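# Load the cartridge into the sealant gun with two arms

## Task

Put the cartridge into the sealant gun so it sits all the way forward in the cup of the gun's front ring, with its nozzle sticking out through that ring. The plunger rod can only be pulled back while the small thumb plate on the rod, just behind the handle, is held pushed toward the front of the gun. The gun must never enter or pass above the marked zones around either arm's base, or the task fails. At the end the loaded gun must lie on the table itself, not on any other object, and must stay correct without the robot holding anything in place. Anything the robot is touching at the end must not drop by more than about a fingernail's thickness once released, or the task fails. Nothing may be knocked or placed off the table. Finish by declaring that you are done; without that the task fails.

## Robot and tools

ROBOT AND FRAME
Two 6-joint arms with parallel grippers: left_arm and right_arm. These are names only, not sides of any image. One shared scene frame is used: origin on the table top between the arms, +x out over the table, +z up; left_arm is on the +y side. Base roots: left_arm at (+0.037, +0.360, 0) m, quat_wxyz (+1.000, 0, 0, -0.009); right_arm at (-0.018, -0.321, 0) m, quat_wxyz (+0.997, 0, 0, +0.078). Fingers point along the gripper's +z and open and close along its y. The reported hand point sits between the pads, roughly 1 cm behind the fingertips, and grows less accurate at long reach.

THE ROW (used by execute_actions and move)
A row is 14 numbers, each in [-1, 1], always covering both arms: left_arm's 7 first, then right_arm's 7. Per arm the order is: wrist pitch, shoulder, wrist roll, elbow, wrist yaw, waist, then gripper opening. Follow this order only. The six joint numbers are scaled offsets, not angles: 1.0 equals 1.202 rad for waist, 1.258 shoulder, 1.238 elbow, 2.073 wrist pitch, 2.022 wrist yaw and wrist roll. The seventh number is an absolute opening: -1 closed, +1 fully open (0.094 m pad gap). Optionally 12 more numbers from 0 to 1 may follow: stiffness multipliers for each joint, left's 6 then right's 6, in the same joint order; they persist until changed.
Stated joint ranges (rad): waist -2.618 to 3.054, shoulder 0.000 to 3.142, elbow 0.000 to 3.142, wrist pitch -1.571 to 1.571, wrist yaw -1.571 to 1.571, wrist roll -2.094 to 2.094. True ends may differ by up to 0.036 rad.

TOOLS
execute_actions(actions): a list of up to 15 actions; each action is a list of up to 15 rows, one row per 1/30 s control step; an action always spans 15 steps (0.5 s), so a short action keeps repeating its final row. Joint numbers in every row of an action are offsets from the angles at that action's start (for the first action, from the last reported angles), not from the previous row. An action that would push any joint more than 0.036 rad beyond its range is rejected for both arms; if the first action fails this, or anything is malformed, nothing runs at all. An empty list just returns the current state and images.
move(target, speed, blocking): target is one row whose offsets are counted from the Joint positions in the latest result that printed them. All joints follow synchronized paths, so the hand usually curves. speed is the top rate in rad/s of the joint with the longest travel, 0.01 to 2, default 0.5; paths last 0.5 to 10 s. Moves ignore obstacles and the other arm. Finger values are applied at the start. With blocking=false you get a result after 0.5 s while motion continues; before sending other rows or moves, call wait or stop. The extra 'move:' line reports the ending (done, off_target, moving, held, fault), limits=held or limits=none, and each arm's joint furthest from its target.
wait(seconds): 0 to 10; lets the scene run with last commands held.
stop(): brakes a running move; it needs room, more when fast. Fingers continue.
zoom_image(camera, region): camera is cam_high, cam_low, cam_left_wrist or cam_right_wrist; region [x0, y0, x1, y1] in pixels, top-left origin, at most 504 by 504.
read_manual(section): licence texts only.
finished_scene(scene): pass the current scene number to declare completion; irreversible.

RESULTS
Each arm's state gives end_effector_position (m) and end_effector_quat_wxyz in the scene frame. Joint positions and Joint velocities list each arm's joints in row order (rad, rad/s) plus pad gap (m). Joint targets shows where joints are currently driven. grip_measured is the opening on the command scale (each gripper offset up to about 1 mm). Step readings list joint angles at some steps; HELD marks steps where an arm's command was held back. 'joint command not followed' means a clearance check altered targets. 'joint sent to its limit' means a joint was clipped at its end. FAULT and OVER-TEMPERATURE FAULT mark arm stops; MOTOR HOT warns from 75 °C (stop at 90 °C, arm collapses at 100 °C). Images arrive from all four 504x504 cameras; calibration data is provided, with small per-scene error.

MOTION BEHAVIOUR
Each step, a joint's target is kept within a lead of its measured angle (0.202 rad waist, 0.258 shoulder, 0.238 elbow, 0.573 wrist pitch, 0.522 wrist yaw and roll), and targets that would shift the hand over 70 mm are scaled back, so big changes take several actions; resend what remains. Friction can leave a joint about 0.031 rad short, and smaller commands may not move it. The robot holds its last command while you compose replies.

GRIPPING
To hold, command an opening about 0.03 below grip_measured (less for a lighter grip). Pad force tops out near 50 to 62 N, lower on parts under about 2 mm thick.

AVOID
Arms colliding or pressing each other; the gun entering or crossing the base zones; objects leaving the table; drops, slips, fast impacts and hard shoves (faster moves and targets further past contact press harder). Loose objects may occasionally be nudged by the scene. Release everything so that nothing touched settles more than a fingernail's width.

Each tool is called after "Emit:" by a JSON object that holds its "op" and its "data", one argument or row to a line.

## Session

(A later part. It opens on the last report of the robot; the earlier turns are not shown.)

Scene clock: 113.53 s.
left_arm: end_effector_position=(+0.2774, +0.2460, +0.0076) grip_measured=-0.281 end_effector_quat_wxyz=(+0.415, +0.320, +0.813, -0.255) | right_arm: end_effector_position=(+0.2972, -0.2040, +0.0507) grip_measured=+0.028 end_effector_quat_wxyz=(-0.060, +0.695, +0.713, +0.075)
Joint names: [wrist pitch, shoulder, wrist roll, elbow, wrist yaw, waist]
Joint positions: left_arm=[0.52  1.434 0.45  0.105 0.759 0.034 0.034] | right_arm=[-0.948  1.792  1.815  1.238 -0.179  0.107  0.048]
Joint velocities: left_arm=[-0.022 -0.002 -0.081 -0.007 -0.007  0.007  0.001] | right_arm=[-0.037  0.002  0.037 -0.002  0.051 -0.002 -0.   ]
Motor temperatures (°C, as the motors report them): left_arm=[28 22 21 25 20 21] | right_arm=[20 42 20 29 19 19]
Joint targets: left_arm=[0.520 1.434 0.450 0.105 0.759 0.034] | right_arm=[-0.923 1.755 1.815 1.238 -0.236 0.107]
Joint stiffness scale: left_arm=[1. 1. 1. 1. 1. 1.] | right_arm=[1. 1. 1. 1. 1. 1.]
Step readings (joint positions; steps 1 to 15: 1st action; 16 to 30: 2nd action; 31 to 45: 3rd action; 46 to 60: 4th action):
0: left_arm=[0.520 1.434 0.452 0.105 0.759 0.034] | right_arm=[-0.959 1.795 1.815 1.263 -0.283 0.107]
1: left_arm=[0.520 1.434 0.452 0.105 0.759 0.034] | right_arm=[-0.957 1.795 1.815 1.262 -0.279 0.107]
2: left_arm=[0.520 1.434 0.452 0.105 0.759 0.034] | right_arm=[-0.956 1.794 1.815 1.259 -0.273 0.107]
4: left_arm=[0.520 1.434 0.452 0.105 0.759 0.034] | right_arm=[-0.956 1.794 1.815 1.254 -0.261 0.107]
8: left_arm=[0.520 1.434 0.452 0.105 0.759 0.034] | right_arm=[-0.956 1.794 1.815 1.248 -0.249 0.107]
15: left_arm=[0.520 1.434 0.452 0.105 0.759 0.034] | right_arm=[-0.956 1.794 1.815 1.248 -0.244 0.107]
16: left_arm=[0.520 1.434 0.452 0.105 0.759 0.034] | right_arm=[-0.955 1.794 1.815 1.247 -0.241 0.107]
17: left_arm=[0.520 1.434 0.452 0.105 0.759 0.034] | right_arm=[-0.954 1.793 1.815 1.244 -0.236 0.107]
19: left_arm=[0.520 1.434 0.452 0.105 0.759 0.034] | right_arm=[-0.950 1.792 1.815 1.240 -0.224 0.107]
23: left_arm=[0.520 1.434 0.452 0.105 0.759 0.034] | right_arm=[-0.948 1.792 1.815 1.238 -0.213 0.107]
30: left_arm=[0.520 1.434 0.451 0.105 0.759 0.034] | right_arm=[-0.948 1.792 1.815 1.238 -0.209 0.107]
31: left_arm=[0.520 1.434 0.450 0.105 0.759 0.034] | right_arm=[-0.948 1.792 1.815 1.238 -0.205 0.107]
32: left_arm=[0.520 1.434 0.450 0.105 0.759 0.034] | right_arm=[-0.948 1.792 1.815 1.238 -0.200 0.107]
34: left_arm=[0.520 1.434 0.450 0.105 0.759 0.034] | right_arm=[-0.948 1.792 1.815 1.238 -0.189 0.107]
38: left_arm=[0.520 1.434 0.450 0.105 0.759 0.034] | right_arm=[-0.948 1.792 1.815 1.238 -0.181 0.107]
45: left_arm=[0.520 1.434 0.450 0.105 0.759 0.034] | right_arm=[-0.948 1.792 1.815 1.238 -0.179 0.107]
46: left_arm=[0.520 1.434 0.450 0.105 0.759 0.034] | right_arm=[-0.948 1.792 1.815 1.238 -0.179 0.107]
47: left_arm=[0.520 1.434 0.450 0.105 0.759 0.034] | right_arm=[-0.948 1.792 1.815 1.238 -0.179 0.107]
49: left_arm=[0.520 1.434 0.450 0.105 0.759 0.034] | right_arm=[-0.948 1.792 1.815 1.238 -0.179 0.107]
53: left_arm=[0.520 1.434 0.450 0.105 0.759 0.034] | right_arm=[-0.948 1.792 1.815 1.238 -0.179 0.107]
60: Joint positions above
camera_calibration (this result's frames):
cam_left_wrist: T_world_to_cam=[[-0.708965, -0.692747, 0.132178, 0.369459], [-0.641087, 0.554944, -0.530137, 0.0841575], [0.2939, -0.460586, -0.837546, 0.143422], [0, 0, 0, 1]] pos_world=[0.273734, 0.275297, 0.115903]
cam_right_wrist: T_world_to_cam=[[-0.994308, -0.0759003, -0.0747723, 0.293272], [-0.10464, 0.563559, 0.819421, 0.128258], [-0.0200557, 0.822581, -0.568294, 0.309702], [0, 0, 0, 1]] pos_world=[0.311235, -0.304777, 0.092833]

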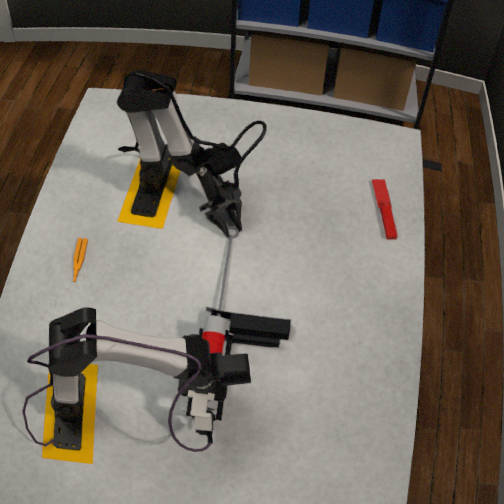

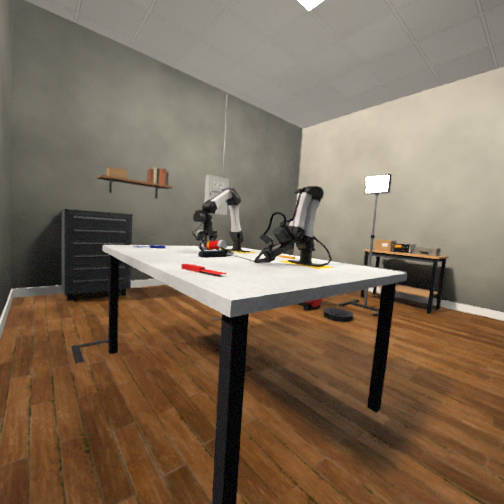

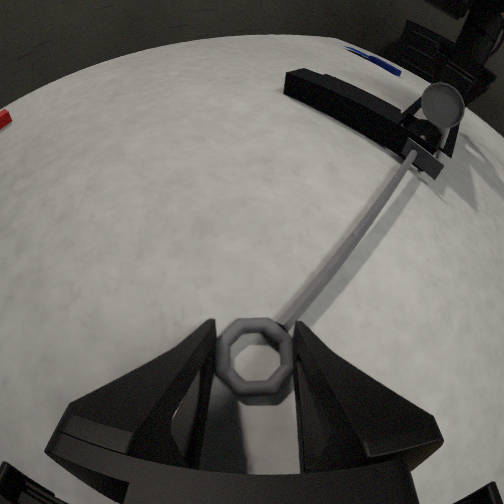

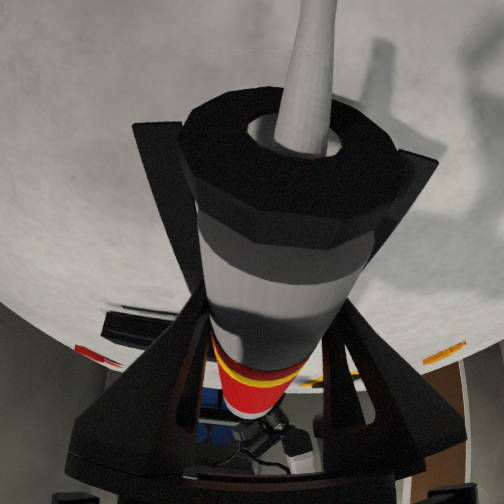

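Emit:
{"op": "execute_actions", "data": {
  "actions": [
    [[0,0,0,0,0,0,-0.33,0.0,-0.02,0,0,-0.003,0,-0.02]],
    [[0,0,0,0,0,0,-0.33,0.0,-0.02,0,0,-0.003,0,-0.02]],
    [[0,0,0,0,0,0,-0.33,0.0,-0.02,0,0,-0.02,0,0.02]],
    [[0,0,0,0,0,0,-0.33,0,-0.01,0,0,0,0,0.1]]
  ]
}}

Emit:
{"op": "zoom_image", "data": {
  "camera": "cam_low",
  "region": [185, 215, 255, 265]
}}

Scene clock: 116.13 s.
left_arm: end_effector_position=(+0.2776, +0.2459, +0.0080) grip_measured=-0.281 end_effector_quat_wxyz=(+0.416, +0.319, +0.812, -0.255) | right_arm: end_effector_position=(+0.2984, -0.2082, +0.0503) grip_measured=+0.098 end_effector_quat_wxyz=(-0.048, +0.696, +0.713, +0.069)
Joint names: [wrist pitch, shoulder, wrist roll, elbow, wrist yaw, waist]
Joint positions: left_arm=[0.522 1.434 0.448 0.105 0.76  0.035 0.034] | right_arm=[-0.948  1.791  1.815  1.238 -0.153  0.107  0.052]
Joint velocities: left_arm=[-0.037 -0.017  0.037  0.007 -0.022 -0.002 -0.   ] | right_arm=[-0.007 -0.002 -0.095  0.022 -0.022  0.017  0.   ]
Motor temperatures (°C, as the motors report them): left_arm=[28 22 21 24 20 21] | right_arm=[20 41 20 29 19 19]
Joint targets: left_arm=[0.520 1.434 0.449 0.105 0.759 0.035] | right_arm=[-0.949 1.780 1.815 1.238 -0.154 0.107]
Joint stiffness scale: left_arm=[1. 1. 1. 1. 1. 1.] | right_arm=[1. 1. 1. 1. 1. 1.]
Step readings (joint positions; steps 1 to 15: 1st action; 16 to 30: 2nd action; 31 to 45: 3rd action; 46 to 60: 4th action):
0: left_arm=[0.520 1.434 0.450 0.105 0.759 0.034] | right_arm=[-0.948 1.792 1.815 1.238 -0.179 0.107]
1: left_arm=[0.520 1.434 0.450 0.105 0.759 0.034] | right_arm=[-0.948 1.792 1.815 1.238 -0.176 0.107]
2: left_arm=[0.520 1.434 0.450 0.105 0.759 0.034] | right_arm=[-0.948 1.792 1.815 1.238 -0.172 0.107]
4: left_arm=[0.520 1.434 0.450 0.105 0.759 0.034] | right_arm=[-0.949 1.792 1.815 1.238 -0.165 0.107]
8: left_arm=[0.520 1.434 0.449 0.105 0.759 0.034] | right_arm=[-0.949 1.792 1.815 1.238 -0.162 0.107]
15: left_arm=[0.520 1.434 0.449 0.105 0.759 0.034] | right_arm=[-0.949 1.792 1.815 1.238 -0.162 0.107]
16: left_arm=[0.520 1.434 0.449 0.105 0.759 0.034] | right_arm=[-0.949 1.792 1.815 1.238 -0.160 0.107]
17: left_arm=[0.520 1.434 0.449 0.105 0.759 0.034] | right_arm=[-0.949 1.792 1.815 1.238 -0.158 0.107]
19: left_arm=[0.520 1.434 0.449 0.105 0.759 0.034] | right_arm=[-0.949 1.792 1.815 1.238 -0.155 0.107]
23: left_arm=[0.520 1.434 0.449 0.105 0.759 0.034] | right_arm=[-0.949 1.792 1.815 1.238 -0.154 0.107]
30: left_arm=[0.520 1.434 0.449 0.105 0.759 0.034] | right_arm=[-0.949 1.792 1.815 1.238 -0.154 0.107]
31: left_arm=[0.520 1.434 0.449 0.105 0.759 0.034] | right_arm=[-0.949 1.792 1.815 1.238 -0.154 0.107]
32: left_arm=[0.520 1.434 0.449 0.105 0.759 0.034] | right_arm=[-0.949 1.792 1.815 1.238 -0.154 0.107]
34: left_arm=[0.520 1.434 0.449 0.105 0.759 0.034] | right_arm=[-0.949 1.792 1.815 1.238 -0.154 0.107]
38: left_arm=[0.520 1.434 0.449 0.105 0.759 0.034] | right_arm=[-0.949 1.792 1.815 1.238 -0.154 0.107]
45: left_arm=[0.520 1.434 0.449 0.105 0.759 0.034] | right_arm=[-0.949 1.792 1.815 1.238 -0.154 0.107]
46: left_arm=[0.520 1.434 0.449 0.105 0.759 0.034] | right_arm=[-0.949 1.792 1.815 1.238 -0.153 0.107]
47: left_arm=[0.521 1.434 0.449 0.105 0.759 0.034] | right_arm=[-0.949 1.792 1.815 1.238 -0.153 0.107]
49: left_arm=[0.521 1.434 0.448 0.105 0.760 0.035] | right_arm=[-0.949 1.791 1.815 1.238 -0.153 0.107]
53: left_arm=[0.522 1.434 0.448 0.105 0.760 0.035] | right_arm=[-0.948 1.791 1.815 1.238 -0.153 0.107]
60: Joint positions above
camera_calibration (this result's frames):
cam_left_wrist: T_world_to_cam=[[-0.709166, -0.692477, 0.132512, 0.369466], [-0.640437, 0.55411, -0.531792, 0.0845827], [0.294827, -0.461994, -0.836444, 0.143729], [0, 0, 0, 1]] pos_world=[0.273808, 0.27538, 0.116243]
cam_right_wrist: T_world_to_cam=[[-0.993865, -0.0760254, -0.0803252, 0.294212], [-0.109676, 0.583877, 0.8044, 0.137571], [-0.0142548, 0.808275, -0.588633, 0.309307], [0, 0, 0, 1]] pos_world=[0.311904, -0.307962, 0.0950388]

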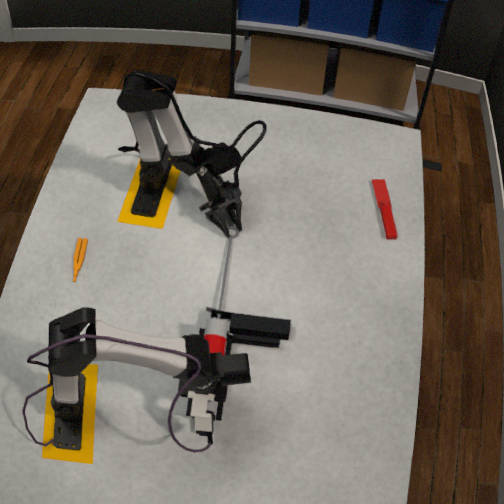

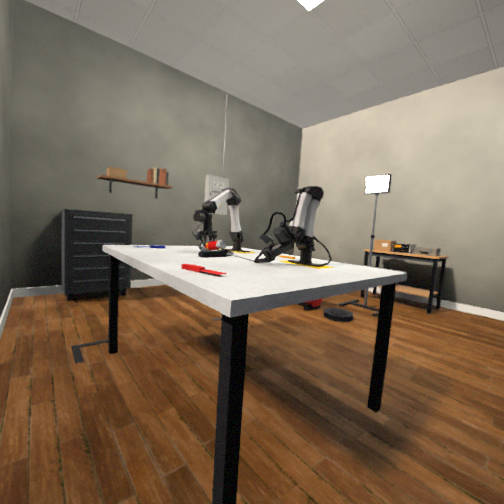

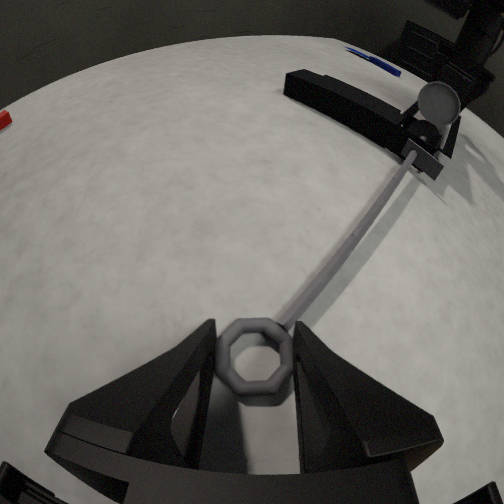

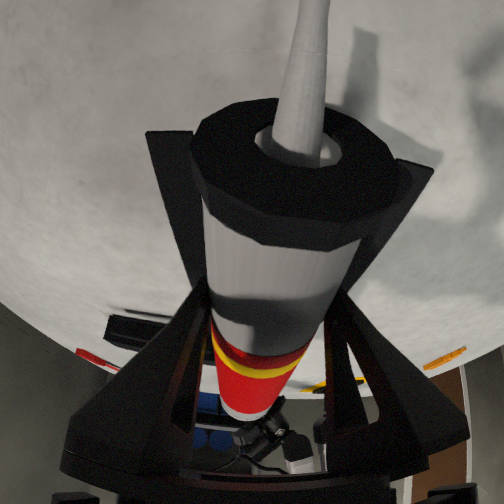

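Region (185, 215, 255, 265) of cam_low's 504x504 image, scaled by 7.200, with more detail than that image has; it fills the top 360 rows of this view, and the rest is white.

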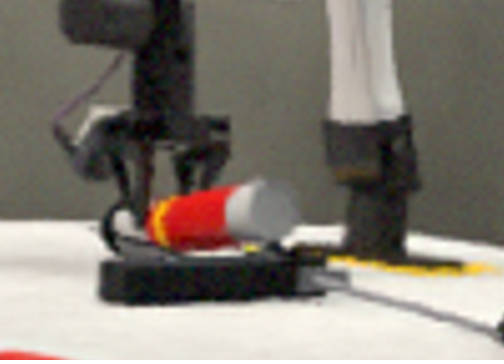

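Emit:
{"op": "execute_actions", "data": {
  "actions": [
    [[0,0,0,0,0,0,-0.33,0.0,0.015,0,0,0,0,0.1]],
    [[0,0,0,0,0,0,-0.33,0.0,0,0,0,0,0,-0.02]],
    [[0,0,0,0,0,0,-0.33,-0.01,-0.01,-0.01,0,0.01,-0.03,-0.02]],
    [[0,0,0,0,0,0,-0.33,-0.01,-0.01,-0.01,0,0.01,-0.03,-0.02]],
    [[0,0,0,0,0,0,-0.33,0,-0.01,0,0,0,0,0.1]]
  ]
}}

Emit:
{"op": "zoom_image", "data": {
  "camera": "cam_low",
  "region": [185, 215, 255, 265]
}}

Scene clock: 119.07 s.
left_arm: end_effector_position=(+0.2745, +0.2432, +0.0085) grip_measured=-0.289 end_effector_quat_wxyz=(+0.409, +0.311, +0.814, -0.271) | right_arm: end_effector_position=(+0.2983, -0.2259, +0.0456) grip_measured=+0.098 end_effector_quat_wxyz=(-0.040, +0.698, +0.713, +0.052)
Joint names: [wrist pitch, shoulder, wrist roll, elbow, wrist yaw, waist]
Joint positions: left_arm=[0.512 1.434 0.424 0.105 0.782 0.035 0.033] | right_arm=[-0.96   1.798  1.779  1.232 -0.123  0.07   0.052]
Joint velocities: left_arm=[ 0.037  0.002 -0.007 -0.012 -0.095  0.002  0.   ] | right_arm=[ 0.007  0.002 -0.037 -0.012 -0.022 -0.002  0.   ]
Motor temperatures (°C, as the motors report them): left_arm=[28 22 21 24 20 21] | right_arm=[20 41 20 29 19 19]
Joint targets: left_arm=[0.512 1.434 0.427 0.105 0.780 0.035] | right_arm=[-0.960 1.786 1.780 1.232 -0.123 0.070]
Joint stiffness scale: left_arm=[1. 1. 1. 1. 1. 1.] | right_arm=[1. 1. 1. 1. 1. 1.]
Step readings (joint positions; steps 1 to 15: 1st action; 16 to 30: 2nd action; 31 to 45: 3rd action; 46 to 60: 4th action; 61 to 75: 5th action):
0: left_arm=[0.522 1.434 0.448 0.105 0.760 0.035] | right_arm=[-0.948 1.791 1.815 1.238 -0.153 0.107]
1: left_arm=[0.522 1.434 0.448 0.105 0.760 0.035] | right_arm=[-0.948 1.791 1.815 1.238 -0.153 0.107]
2: left_arm=[0.522 1.434 0.448 0.105 0.760 0.035] | right_arm=[-0.948 1.791 1.815 1.238 -0.153 0.107]
4: left_arm=[0.522 1.434 0.448 0.105 0.760 0.035] | right_arm=[-0.948 1.791 1.815 1.238 -0.153 0.107]
8: left_arm=[0.522 1.434 0.448 0.105 0.760 0.035] | right_arm=[-0.948 1.791 1.815 1.238 -0.153 0.107]
15: left_arm=[0.522 1.434 0.448 0.105 0.760 0.035] | right_arm=[-0.948 1.791 1.815 1.238 -0.153 0.107]
16: left_arm=[0.522 1.434 0.448 0.105 0.760 0.035] | right_arm=[-0.947 1.791 1.815 1.238 -0.153 0.107]
17: left_arm=[0.522 1.434 0.448 0.105 0.760 0.035] | right_arm=[-0.947 1.791 1.815 1.238 -0.153 0.107]
19: left_arm=[0.522 1.434 0.448 0.105 0.760 0.035] | right_arm=[-0.947 1.791 1.815 1.238 -0.153 0.107]
23: left_arm=[0.522 1.434 0.448 0.105 0.760 0.035] | right_arm=[-0.947 1.791 1.815 1.238 -0.153 0.107]
30: left_arm=[0.522 1.434 0.448 0.105 0.760 0.035] | right_arm=[-0.947 1.791 1.815 1.238 -0.153 0.107]
31: left_arm=[0.522 1.434 0.448 0.105 0.760 0.035] | right_arm=[-0.947 1.791 1.812 1.238 -0.153 0.104]
32: left_arm=[0.522 1.434 0.448 0.105 0.760 0.035] | right_arm=[-0.948 1.791 1.810 1.238 -0.153 0.099]
34: left_arm=[0.522 1.434 0.448 0.105 0.760 0.035] | right_arm=[-0.950 1.791 1.807 1.238 -0.149 0.087]
38: left_arm=[0.519 1.434 0.442 0.105 0.763 0.035] | right_arm=[-0.954 1.797 1.799 1.234 -0.124 0.079]
45: left_arm=[0.518 1.434 0.442 0.105 0.765 0.035] | right_arm=[-0.957 1.799 1.795 1.232 -0.122 0.079]
46: left_arm=[0.518 1.434 0.441 0.105 0.766 0.035] | right_arm=[-0.958 1.799 1.793 1.232 -0.122 0.077]
47: left_arm=[0.517 1.434 0.439 0.105 0.770 0.035] | right_arm=[-0.958 1.799 1.789 1.232 -0.122 0.075]
49: left_arm=[0.514 1.434 0.432 0.105 0.776 0.035] | right_arm=[-0.959 1.799 1.784 1.232 -0.123 0.072]
53: left_arm=[0.512 1.434 0.428 0.105 0.780 0.035] | right_arm=[-0.960 1.799 1.781 1.232 -0.123 0.070]
60: left_arm=[0.512 1.434 0.427 0.105 0.780 0.035] | right_arm=[-0.960 1.799 1.780 1.232 -0.123 0.070]
61: left_arm=[0.511 1.434 0.425 0.105 0.781 0.035] | right_arm=[-0.959 1.799 1.780 1.232 -0.123 0.070]
62: left_arm=[0.511 1.434 0.424 0.105 0.781 0.035] | right_arm=[-0.959 1.799 1.780 1.232 -0.123 0.070]
64: left_arm=[0.512 1.434 0.424 0.105 0.782 0.035] | right_arm=[-0.959 1.798 1.779 1.232 -0.123 0.070]
68: left_arm=[0.512 1.434 0.424 0.105 0.782 0.035] | right_arm=[-0.960 1.798 1.779 1.232 -0.123 0.070]
75: Joint positions above
camera_calibration (this result's frames):
cam_left_wrist: T_world_to_cam=[[-0.706582, -0.686837, 0.170285, 0.362943], [-0.653202, 0.540516, -0.530254, 0.0911957], [0.272157, -0.485898, -0.830562, 0.155853], [0, 0, 0, 1]] pos_world=[0.273602, 0.275719, 0.115999]
cam_right_wrist: T_world_to_cam=[[-0.994924, -0.0761603, -0.0657678, 0.291975], [-0.0987298, 0.612504, 0.784278, 0.155754], [-0.0194478, 0.78679, -0.616914, 0.318814], [0, 0, 0, 1]] pos_world=[0.312071, -0.324003, 0.0937289]

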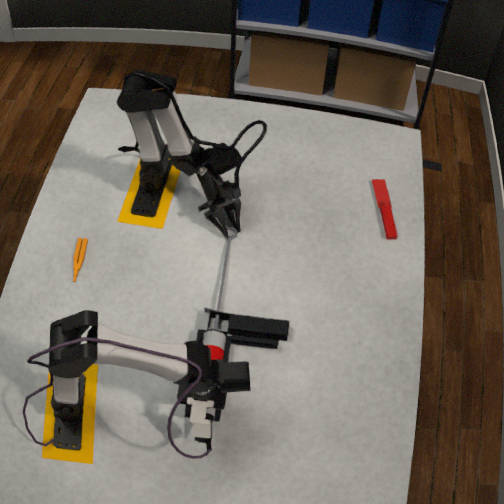

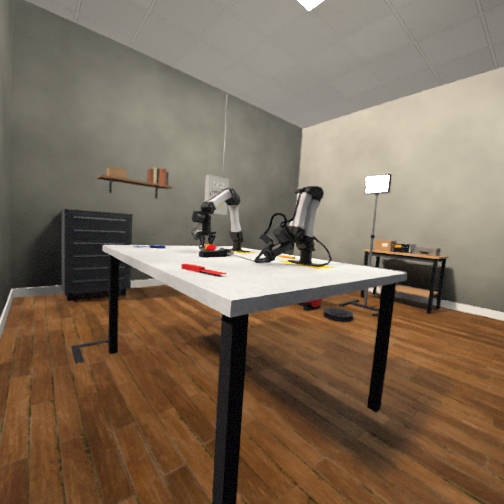

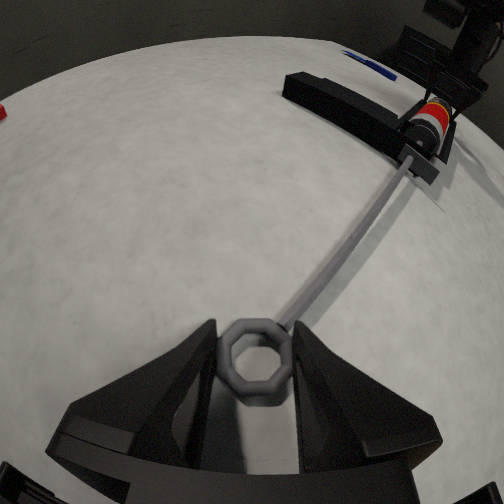

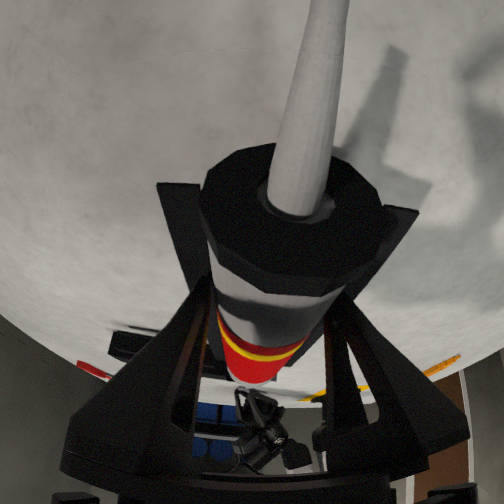

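Region (185, 215, 255, 265) of cam_low's 504x504 image, scaled by 7.200, with more detail than that image has; it fills the top 360 rows of this view, and the rest is white.

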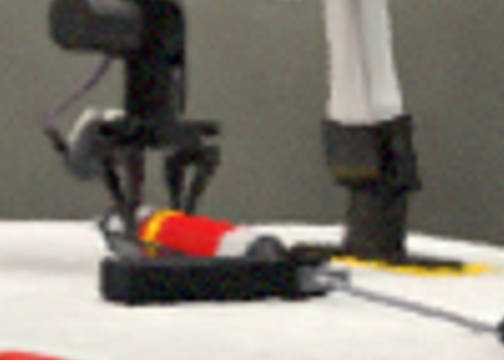

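Emit:
{"op": "execute_actions", "data": {
  "actions": [
    [[0,0,0,0,0,0,-0.33,0,0,0,0,0,0,1]],
    [[0,0,0,0,0,0,-0.33,0.01,0.035,0,0,0,0,1]],
    [[0,0,0,0,0,0,-0.33,0.01,0.035,0,0,0,0,1]],
    [[0,0,0,0,0,0,-0.33,0,0,0,0,0,0,0.4]],
    [[0,0,0,0,0,-0.04,-0.33,0,0,0,0,0,0,0.4]],
    [[0,0,0,0,0,-0.04,-0.33,0,0,0,0,0,0,0.4]]
  ]
}}

Emit:
{"op": "zoom_image", "data": {
  "camera": "cam_high",
  "region": [160, 290, 300, 400]
}}

Scene clock: 122.57 s.
left_arm: end_effector_position=(+0.2793, +0.2366, +0.0159) grip_measured=-0.292 end_effector_quat_wxyz=(+0.425, +0.321, +0.802, -0.270) | right_arm: end_effector_position=(+0.2974, -0.2316, +0.0403) grip_measured=+0.402 end_effector_quat_wxyz=(-0.032, +0.696, +0.716, +0.035)
Joint names: [wrist pitch, shoulder, wrist roll, elbow, wrist yaw, waist]
Joint positions: left_arm=[0.57  1.434 0.4   0.105 0.774 0.003 0.033] | right_arm=[-0.965  1.814  1.77   1.233 -0.092  0.07   0.066]
Joint velocities: left_arm=[-0.022 -0.002 -0.051 -0.012  0.007 -0.022  0.   ] | right_arm=[-0.007 -0.002 -0.066 -0.017  0.037  0.002  0.   ]
Motor temperatures (°C, as the motors report them): left_arm=[28 22 21 24 20 21] | right_arm=[20 40 20 29 19 19]
Joint targets: left_arm=[0.562 1.434 0.408 0.105 0.792 -0.026] | right_arm=[-0.962 1.814 1.773 1.233 -0.104 0.070]
Joint stiffness scale: left_arm=[1. 1. 1. 1. 1. 1.] | right_arm=[1. 1. 1. 1. 1. 1.]
Step readings (joint positions; steps 1 to 15: 1st action; 16 to 30: 2nd action; 31 to 45: 3rd action; 46 to 60: 4th action; 61 to 75: 5th action; 76 to 90: 6th action):
0: left_arm=[0.512 1.434 0.424 0.105 0.782 0.035] | right_arm=[-0.960 1.798 1.779 1.232 -0.123 0.070]
1: left_arm=[0.514 1.434 0.424 0.105 0.782 0.035] | right_arm=[-0.953 1.798 1.779 1.232 -0.123 0.070]
2: left_arm=[0.517 1.434 0.424 0.105 0.783 0.035] | right_arm=[-0.939 1.798 1.778 1.232 -0.119 0.070]
4: left_arm=[0.524 1.434 0.428 0.105 0.788 0.035] | right_arm=[-0.922 1.798 1.775 1.233 -0.111 0.070]
8: left_arm=[0.525 1.434 0.429 0.105 0.790 0.035] | right_arm=[-0.919 1.798 1.775 1.233 -0.109 0.070]
15: left_arm=[0.525 1.434 0.429 0.105 0.790 0.035] | right_arm=[-0.919 1.798 1.775 1.233 -0.109 0.070]
16: left_arm=[0.526 1.434 0.429 0.105 0.791 0.035] | right_arm=[-0.917 1.800 1.775 1.233 -0.109 0.070]
17: left_arm=[0.528 1.434 0.429 0.105 0.791 0.035] | right_arm=[-0.917 1.801 1.775 1.233 -0.109 0.070]
19: left_arm=[0.535 1.434 0.430 0.105 0.795 0.037] | right_arm=[-0.918 1.805 1.775 1.233 -0.109 0.070]
23: left_arm=[0.540 1.434 0.430 0.105 0.797 0.038] | right_arm=[-0.919 1.806 1.775 1.233 -0.109 0.070]
30: left_arm=[0.540 1.434 0.430 0.105 0.798 0.038] | right_arm=[-0.919 1.806 1.775 1.233 -0.109 0.070]
31: left_arm=[0.541 1.434 0.430 0.105 0.798 0.038] | right_arm=[-0.919 1.807 1.775 1.233 -0.109 0.070]
32: left_arm=[0.543 1.434 0.430 0.105 0.800 0.039] | right_arm=[-0.919 1.808 1.775 1.233 -0.109 0.070]
34: left_arm=[0.550 1.434 0.430 0.105 0.803 0.040] | right_arm=[-0.920 1.811 1.775 1.233 -0.109 0.070]
38: left_arm=[0.557 1.434 0.430 0.105 0.806 0.041] | right_arm=[-0.922 1.814 1.775 1.233 -0.109 0.070]
45: left_arm=[0.557 1.434 0.430 0.105 0.806 0.041] | right_arm=[-0.922 1.814 1.775 1.233 -0.109 0.070]
46: left_arm=[0.557 1.434 0.430 0.105 0.808 0.041] | right_arm=[-0.929 1.814 1.774 1.233 -0.109 0.070]
47: left_arm=[0.557 1.434 0.425 0.105 0.811 0.041] | right_arm=[-0.945 1.814 1.774 1.233 -0.110 0.070]
49: left_arm=[0.557 1.434 0.419 0.105 0.812 0.041] | right_arm=[-0.956 1.814 1.774 1.233 -0.111 0.070]
53: left_arm=[0.557 1.434 0.418 0.105 0.812 0.041] | right_arm=[-0.957 1.814 1.774 1.233 -0.111 0.070]
60: left_arm=[0.557 1.434 0.418 0.105 0.812 0.041] | right_arm=[-0.957 1.814 1.774 1.233 -0.111 0.070]
61: left_arm=[0.557 1.434 0.416 0.105 0.808 0.036] | right_arm=[-0.959 1.814 1.774 1.233 -0.111 0.070]
62: left_arm=[0.558 1.434 0.413 0.105 0.801 0.030] | right_arm=[-0.960 1.814 1.774 1.233 -0.109 0.070]
64: left_arm=[0.560 1.434 0.410 0.105 0.794 0.024] | right_arm=[-0.961 1.814 1.773 1.233 -0.105 0.070]
68: left_arm=[0.562 1.434 0.408 0.105 0.792 0.022] | right_arm=[-0.961 1.814 1.773 1.233 -0.104 0.070]
75: left_arm=[0.562 1.434 0.408 0.105 0.792 0.022] | right_arm=[-0.962 1.814 1.773 1.233 -0.104 0.070]
76: left_arm=[0.563 1.434 0.406 0.105 0.788 0.018] | right_arm=[-0.962 1.814 1.773 1.233 -0.103 0.070]
77: left_arm=[0.564 1.434 0.406 0.105 0.783 0.013] | right_arm=[-0.963 1.814 1.772 1.233 -0.100 0.070]
79: left_arm=[0.568 1.434 0.403 0.105 0.777 0.006] | right_arm=[-0.965 1.814 1.771 1.233 -0.094 0.070]
83: left_arm=[0.570 1.434 0.401 0.105 0.774 0.004] | right_arm=[-0.965 1.814 1.770 1.233 -0.092 0.070]
90: Joint positions above
camera_calibration (this result's frames):
cam_left_wrist: T_world_to_cam=[[-0.72265, -0.675691, 0.145664, 0.362817], [-0.62331, 0.545937, -0.559854, 0.0926792], [0.298765, -0.495373, -0.815687, 0.151962], [0, 0, 0, 1]] pos_world=[0.274556, 0.269833, 0.122991]
cam_right_wrist: T_world_to_cam=[[-0.995023, -0.0854286, -0.0512862, 0.287619], [-0.0942089, 0.638966, 0.763445, 0.168902], [-0.0324499, 0.764477, -0.643834, 0.319814], [0, 0, 0, 1]] pos_world=[0.312478, -0.327842, 0.0917109]

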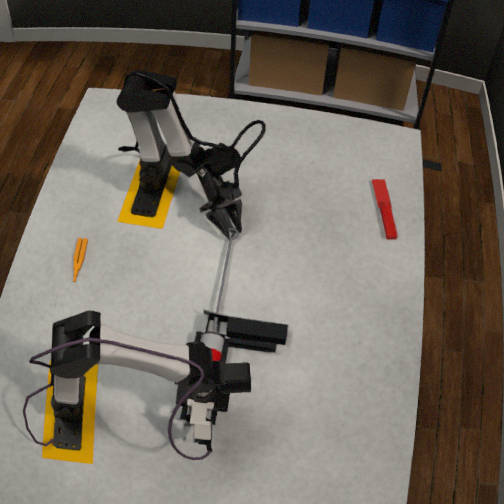

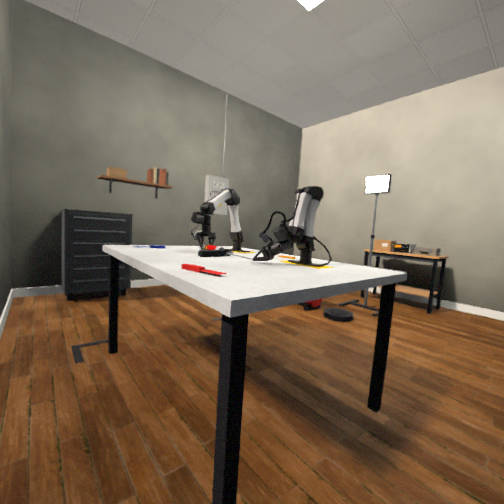

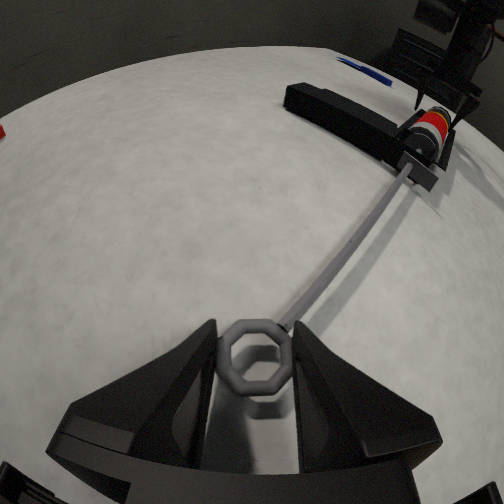

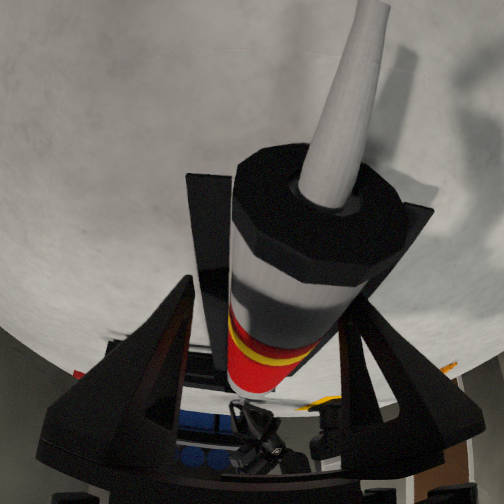

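Region (160, 290, 300, 400) of cam_high's 504x504 image, scaled by 3.600, with more detail than that image has; it fills the top 396 rows of this view, and the rest is white.

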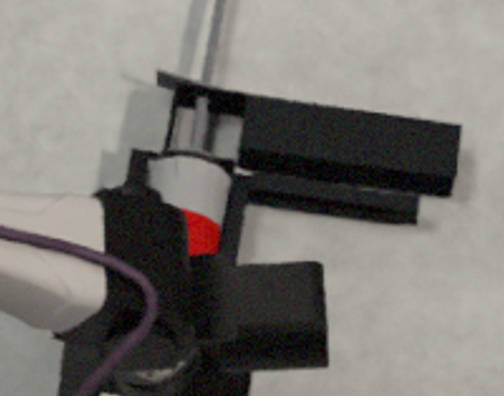

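Emit:
{"op": "execute_actions", "data": {
  "actions": [
    [[0,0,0,0,0,0,-0.33,0,-0.08,0,0,0,0,0.4]],
    [[0,0,0,0,0,0.045,-0.33,0,-0.06,0,0,0,0,0.4]],
    [[0,0,0,0,0,0.045,-0.33,0,0,0,0,0,0,0.4]],
    [[0,0,0,0,0,0.045,-0.33,0,0,0,0,0,0,0.4]],
    [[0,0,0,0,0,0.045,-0.33,0,0,0,0,0,0,0.4]],
    [[0,0,0,0,0,0,0.5,0,0,0,0,0,0,0.4]],
    [[0,-0.1,0,0,0,0,0.5,0,0,0,0,0,0,0.4]],
    [[0,-0.1,0,0,0,0,0.5,0,0,0,0,0,0,0.4]]
  ]
}}

Emit:
{"op": "zoom_image", "data": {
  "camera": "cam_right_wrist",
  "region": [130, 60, 450, 400]
}}

Scene clock: 127.07 s.
left_arm: end_effector_position=(+0.3081, +0.2764, +0.0671) grip_measured=+0.497 end_effector_quat_wxyz=(+0.524, +0.285, +0.774, -0.212) | right_arm: end_effector_position=(+0.3037, -0.2303, +0.0954) grip_measured=+0.402 end_effector_quat_wxyz=(+0.015, +0.690, +0.716, +0.108)
Joint names: [wrist pitch, shoulder, wrist roll, elbow, wrist yaw, waist]
Joint positions: left_arm=[0.561 1.218 0.389 0.105 0.814 0.174 0.07 ] | right_arm=[-0.969  1.634  1.77   1.23  -0.091  0.07   0.066]
Joint velocities: left_arm=[-0.022 -0.007 -0.022 -0.002 -0.007 -0.012  0.001] | right_arm=[-0.022  0.002  0.007  0.002 -0.081 -0.007 -0.   ]
Motor temperatures (°C, as the motors report them): left_arm=[29 22 21 24 20 21] | right_arm=[20 40 20 29 19 19]
Joint targets: left_arm=[0.566 1.201 0.389 0.105 0.816 0.174] | right_arm=[-0.969 1.634 1.770 1.230 -0.091 0.070]
Joint stiffness scale: left_arm=[1. 1. 1. 1. 1. 1.] | right_arm=[1. 1. 1. 1. 1. 1.]
Step readings (joint positions; steps 1 to 15: 1st action; 16 to 30: 2nd action; 31 to 45: 3rd action; 46 to 60: 4th action; 61 to 75: 5th action; 76 to 90: 6th action; 91 to 105: 7th action; 106 to 120: 8th action):
0: left_arm=[0.570 1.434 0.400 0.105 0.774 0.003] | right_arm=[-0.965 1.814 1.770 1.233 -0.092 0.070]
1: left_arm=[0.570 1.434 0.398 0.105 0.773 0.004] | right_arm=[-0.964 1.805 1.770 1.232 -0.091 0.070]
2: left_arm=[0.569 1.434 0.395 0.105 0.774 0.004] | right_arm=[-0.967 1.789 1.770 1.230 -0.091 0.070]
4: left_arm=[0.569 1.434 0.394 0.105 0.774 0.004] | right_arm=[-0.967 1.746 1.770 1.230 -0.091 0.070]
8: left_arm=[0.569 1.434 0.393 0.105 0.774 0.004] | right_arm=[-0.967 1.709 1.770 1.230 -0.091 0.070]
15: left_arm=[0.569 1.434 0.393 0.105 0.774 0.004] | right_arm=[-0.967 1.709 1.770 1.230 -0.091 0.070]
16: left_arm=[0.569 1.434 0.393 0.105 0.781 0.011] | right_arm=[-0.967 1.704 1.770 1.230 -0.091 0.070]
17: left_arm=[0.570 1.434 0.390 0.105 0.792 0.022] | right_arm=[-0.969 1.693 1.770 1.230 -0.091 0.070]
19: left_arm=[0.570 1.434 0.389 0.105 0.790 0.042] | right_arm=[-0.969 1.661 1.770 1.230 -0.091 0.070]
23: left_arm=[0.572 1.434 0.389 0.105 0.790 0.046] | right_arm=[-0.969 1.634 1.770 1.230 -0.091 0.070]
30: left_arm=[0.572 1.434 0.389 0.105 0.790 0.046] | right_arm=[-0.969 1.634 1.770 1.230 -0.091 0.070]
31: left_arm=[0.572 1.434 0.389 0.105 0.794 0.054] | right_arm=[-0.969 1.634 1.770 1.230 -0.091 0.070]
32: left_arm=[0.572 1.434 0.389 0.105 0.796 0.068] | right_arm=[-0.969 1.634 1.770 1.230 -0.091 0.070]
34: left_arm=[0.572 1.434 0.389 0.105 0.797 0.085] | right_arm=[-0.969 1.634 1.770 1.230 -0.091 0.070]
38: left_arm=[0.572 1.434 0.389 0.105 0.799 0.088] | right_arm=[-0.969 1.634 1.770 1.230 -0.091 0.070]
45: left_arm=[0.572 1.434 0.389 0.105 0.800 0.088] | right_arm=[-0.969 1.634 1.770 1.230 -0.091 0.070]
46: left_arm=[0.572 1.434 0.389 0.105 0.804 0.095] | right_arm=[-0.969 1.634 1.770 1.230 -0.091 0.070]
47: left_arm=[0.572 1.434 0.389 0.105 0.806 0.110] | right_arm=[-0.969 1.634 1.770 1.230 -0.091 0.070]
49: left_arm=[0.572 1.434 0.389 0.105 0.808 0.126] | right_arm=[-0.969 1.634 1.770 1.230 -0.091 0.070]
53: left_arm=[0.572 1.434 0.389 0.105 0.811 0.129] | right_arm=[-0.969 1.634 1.770 1.230 -0.091 0.070]
60: left_arm=[0.572 1.434 0.389 0.105 0.811 0.129] | right_arm=[-0.969 1.634 1.770 1.230 -0.091 0.070]
61: left_arm=[0.572 1.434 0.389 0.105 0.816 0.137] | right_arm=[-0.969 1.634 1.770 1.230 -0.091 0.070]
62: left_arm=[0.572 1.434 0.389 0.105 0.819 0.150] | right_arm=[-0.969 1.634 1.770 1.230 -0.091 0.070]
64: left_arm=[0.572 1.434 0.389 0.105 0.818 0.168] | right_arm=[-0.969 1.634 1.770 1.230 -0.091 0.070]
68: left_arm=[0.571 1.434 0.389 0.105 0.817 0.174] | right_arm=[-0.969 1.634 1.770 1.230 -0.091 0.070]
75: left_arm=[0.571 1.434 0.389 0.105 0.817 0.174] | right_arm=[-0.969 1.634 1.770 1.230 -0.091 0.070]
76: left_arm=[0.571 1.434 0.389 0.105 0.817 0.174] | right_arm=[-0.969 1.634 1.770 1.230 -0.091 0.070]
77: left_arm=[0.571 1.434 0.389 0.105 0.817 0.174] | right_arm=[-0.969 1.634 1.770 1.230 -0.091 0.070]
79: left_arm=[0.571 1.434 0.389 0.105 0.817 0.174] | right_arm=[-0.969 1.634 1.770 1.230 -0.091 0.070]
83: left_arm=[0.571 1.434 0.389 0.105 0.817 0.174] | right_arm=[-0.969 1.634 1.770 1.230 -0.091 0.070]
90: left_arm=[0.571 1.434 0.389 0.105 0.817 0.174] | right_arm=[-0.969 1.634 1.770 1.230 -0.091 0.070]
91: left_arm=[0.564 1.418 0.389 0.105 0.816 0.174] | right_arm=[-0.969 1.634 1.770 1.230 -0.091 0.070]
92: left_arm=[0.555 1.387 0.389 0.105 0.816 0.174] | right_arm=[-0.969 1.634 1.770 1.230 -0.091 0.070]
94: left_arm=[0.563 1.339 0.389 0.105 0.816 0.174] | right_arm=[-0.969 1.634 1.770 1.230 -0.091 0.070]
98: left_arm=[0.566 1.326 0.389 0.105 0.816 0.174] | right_arm=[-0.969 1.634 1.770 1.230 -0.091 0.070]
105: left_arm=[0.566 1.326 0.389 0.105 0.816 0.174] | right_arm=[-0.969 1.634 1.770 1.230 -0.091 0.070]
106: left_arm=[0.558 1.310 0.389 0.105 0.814 0.174] | right_arm=[-0.969 1.634 1.770 1.230 -0.091 0.070]
107: left_arm=[0.549 1.278 0.389 0.105 0.814 0.174] | right_arm=[-0.969 1.634 1.770 1.230 -0.091 0.070]
109: left_arm=[0.558 1.230 0.389 0.105 0.814 0.174] | right_arm=[-0.969 1.634 1.770 1.230 -0.091 0.070]
113: left_arm=[0.561 1.218 0.389 0.105 0.814 0.174] | right_arm=[-0.969 1.634 1.770 1.230 -0.091 0.070]
120: Joint positions above
camera_calibration (this result's frames):
cam_left_wrist: T_world_to_cam=[[-0.635301, -0.772004, 0.0200716, 0.411193], [-0.568632, 0.450039, -0.688565, 0.135885], [0.522542, -0.44886, -0.724897, 0.117016], [0, 0, 0, 1]] pos_world=[0.277355, 0.308812, 0.170137]
cam_right_wrist: T_world_to_cam=[[-0.971937, -0.0804938, -0.221042, 0.307145], [-0.223448, 0.609687, 0.760495, 0.159433], [0.0735509, 0.788545, -0.610563, 0.324606], [0, 0, 0, 1]] pos_world=[0.310276, -0.328448, 0.144836]

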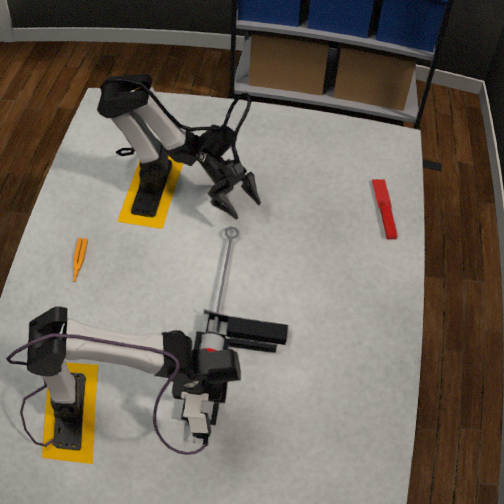

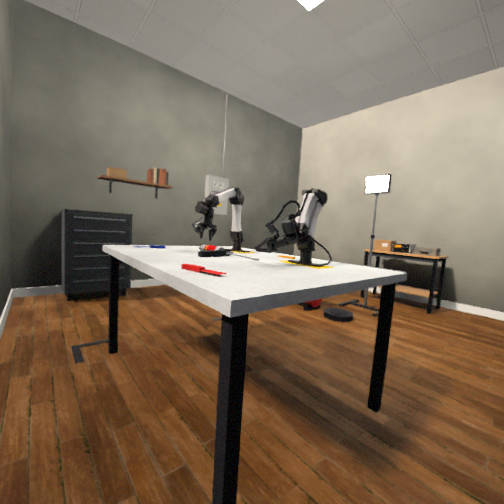

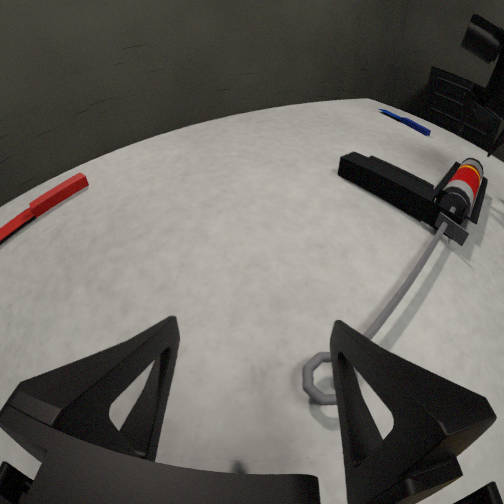

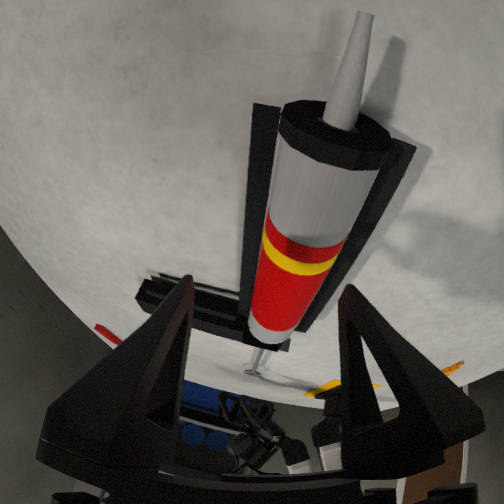

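Region (130, 60, 450, 400) of cam_right_wrist's 504x504 image, scaled by 1.482, with more detail than that image has; it fills the left 474 columns of this view, and the rest is white.

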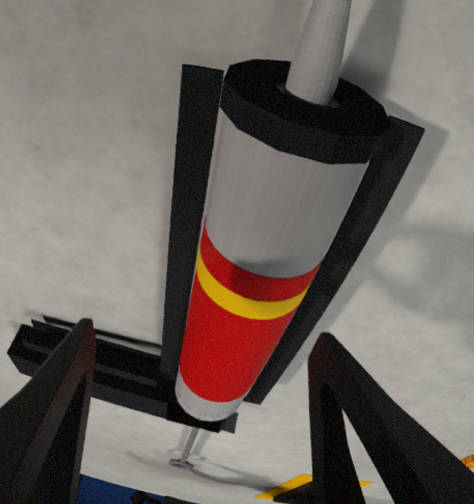

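Emit:
{"op": "move", "data": {
  "target": [0,0,0,0,0,0,0.5, 0.0,0,-0.082,-0.067,0.05,-0.16,0],
  "speed": 0.3
}}

Emit:
{"op": "move", "data": {
  "target": [0,0,0,0,0,0,0.5, 0.018,0.135,0,0,0,0,0],
  "speed": 0.15
}}

Scene clock: 129.23 s.
left_arm: end_effector_position=(+0.3081, +0.2764, +0.0671) grip_measured=+0.497 end_effector_quat_wxyz=(+0.524, +0.285, +0.774, -0.212) | right_arm: end_effector_position=(+0.2969, -0.3077, +0.0760) grip_measured=+0.002 end_effector_quat_wxyz=(+0.046, +0.705, +0.706, +0.048)
Joint names: [wrist pitch, shoulder, wrist roll, elbow, wrist yaw, waist]
Joint positions: left_arm=[0.561 1.218 0.389 0.105 0.814 0.174 0.07 ] | right_arm=[-0.968  1.634  1.61   1.165  0.002 -0.115  0.047]
Joint velocities: left_arm=[ 0.037 -0.002  0.022 -0.017 -0.007 -0.007  0.001] | right_arm=[-0.022 -0.007 -0.007 -0.007 -0.007 -0.037  0.   ]
Motor temperatures (°C, as the motors report them): left_arm=[29 22 21 25 20 21] | right_arm=[20 39 20 29 19 19]
Joint targets: left_arm=[0.561 1.218 0.389 0.105 0.814 0.174] | right_arm=[-0.968 1.634 1.604 1.147 0.010 -0.122]
Joint stiffness scale: left_arm=[1. 1. 1. 1. 1. 1.] | right_arm=[1. 1. 1. 1. 1. 1.]
move: done; limits=none; left_arm: farthest joint: the waist, 0.000 radians from its target (0.000 radians at the start); right_arm: farthest joint: the elbow, 0.018 radians from its target (0.083 radians at the start)
camera_calibration (this result's frames):
cam_left_wrist: T_world_to_cam=[[-0.635301, -0.772004, 0.0200716, 0.411193], [-0.568632, 0.450039, -0.688565, 0.135885], [0.522542, -0.44886, -0.724897, 0.117016], [0, 0, 0, 1]] pos_world=[0.277355, 0.308812, 0.170137]
cam_right_wrist: T_world_to_cam=[[-0.983039, -0.0630184, -0.172227, 0.294959], [-0.165641, 0.708193, 0.686313, 0.238659], [0.0787199, 0.703201, -0.70662, 0.35389], [0, 0, 0, 1]] pos_world=[0.30163, -0.399285, 0.137071]

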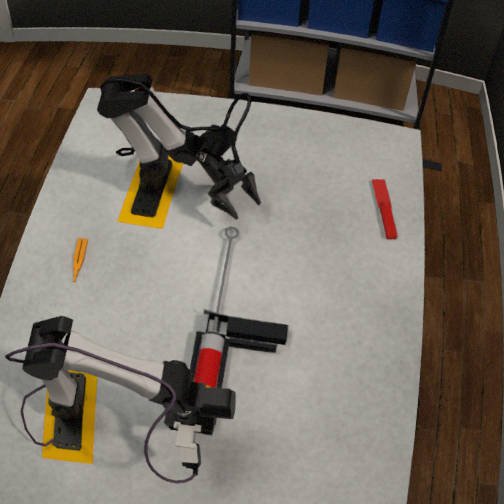

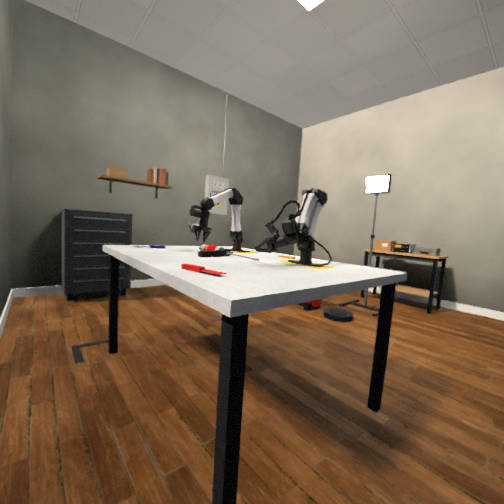

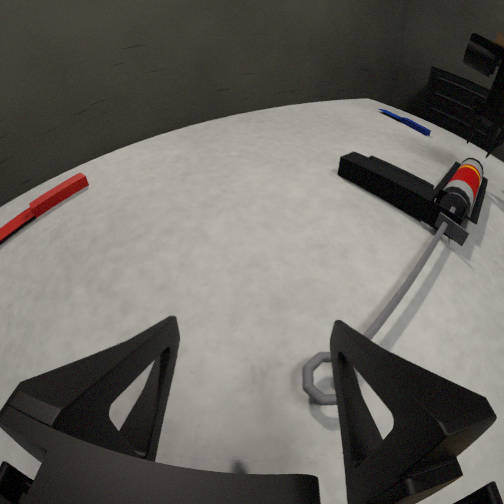

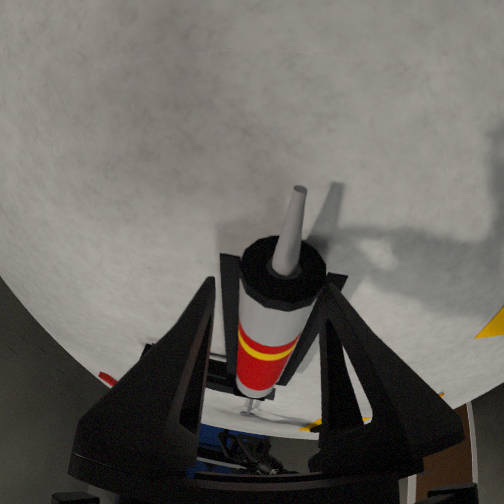

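Scene clock: 130.70 s.
left_arm: end_effector_position=(+0.3081, +0.2764, +0.0671) grip_measured=+0.497 end_effector_quat_wxyz=(+0.524, +0.285, +0.774, -0.212) | right_arm: end_effector_position=(+0.2934, -0.3079, +0.0302) grip_measured=+0.002 end_effector_quat_wxyz=(+0.001, +0.706, +0.708, -0.000)
Joint names: [wrist pitch, shoulder, wrist roll, elbow, wrist yaw, waist]
Joint positions: left_arm=[0.561 1.218 0.389 0.105 0.814 0.174 0.07 ] | right_arm=[-0.944  1.792  1.61   1.165  0.002 -0.115  0.047]
Joint velocities: left_arm=[ 0.022 -0.007 -0.022 -0.022 -0.081 -0.017  0.001] | right_arm=[ 0.007  0.002  0.007  0.007 -0.022 -0.007 -0.001]
Motor temperatures (°C, as the motors report them): left_arm=[29 22 21 25 20 21] | right_arm=[20 39 20 29 19 19]
Joint targets: left_arm=[0.561 1.218 0.389 0.105 0.814 0.174] | right_arm=[-0.931 1.804 1.610 1.165 0.002 -0.115]
Joint stiffness scale: left_arm=[1. 1. 1. 1. 1. 1.] | right_arm=[1. 1. 1. 1. 1. 1.]
move: done; limits=none; left_arm: farthest joint: the waist, 0.000 radians from its target (0.000 radians at the start); right_arm: farthest joint: the wrist pitch, 0.013 radians from its target (0.037 radians at the start)
camera_calibration (this result's frames):
cam_left_wrist: T_world_to_cam=[[-0.635301, -0.772004, 0.0200716, 0.411193], [-0.568632, 0.450039, -0.688565, 0.135885], [0.522542, -0.44886, -0.724897, 0.117016], [0, 0, 0, 1]] pos_world=[0.277355, 0.308812, 0.170137]
cam_right_wrist: T_world_to_cam=[[-0.997158, -0.0636168, -0.0403566, 0.283595], [-0.0736878, 0.71209, 0.69821, 0.243484], [-0.0156803, 0.6992, -0.714755, 0.348613], [0, 0, 0, 1]] pos_world=[0.306197, -0.399091, 0.0906142]

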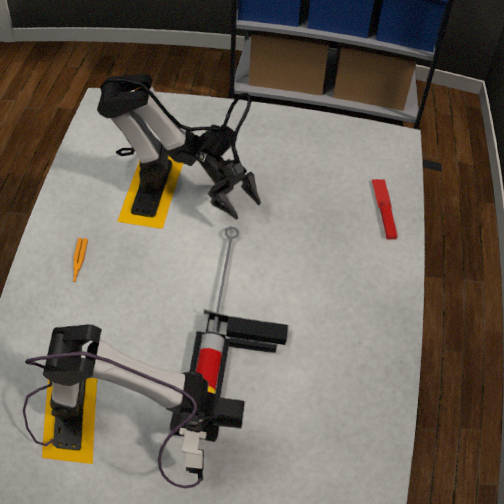

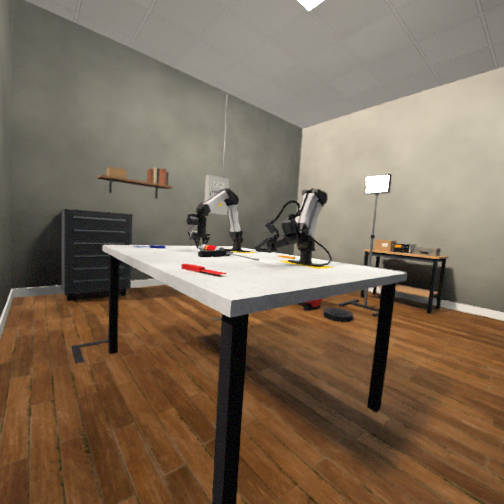

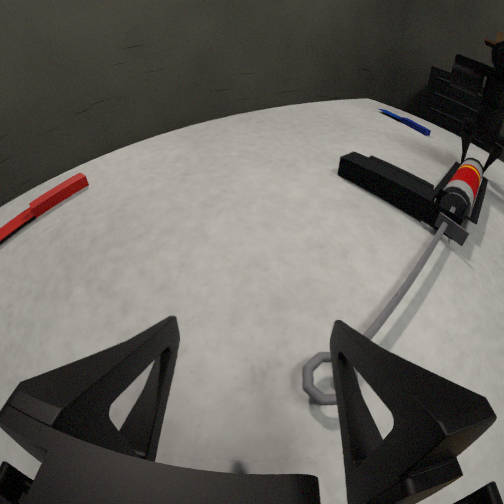

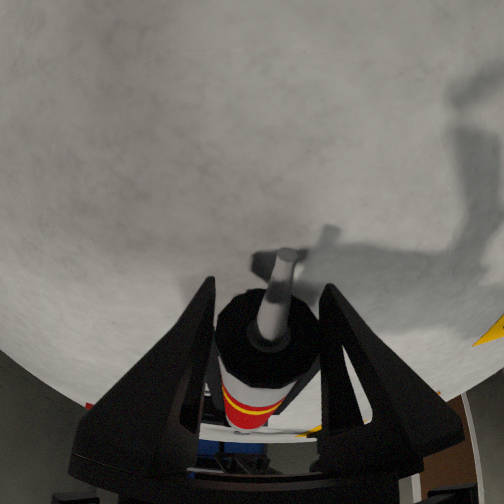

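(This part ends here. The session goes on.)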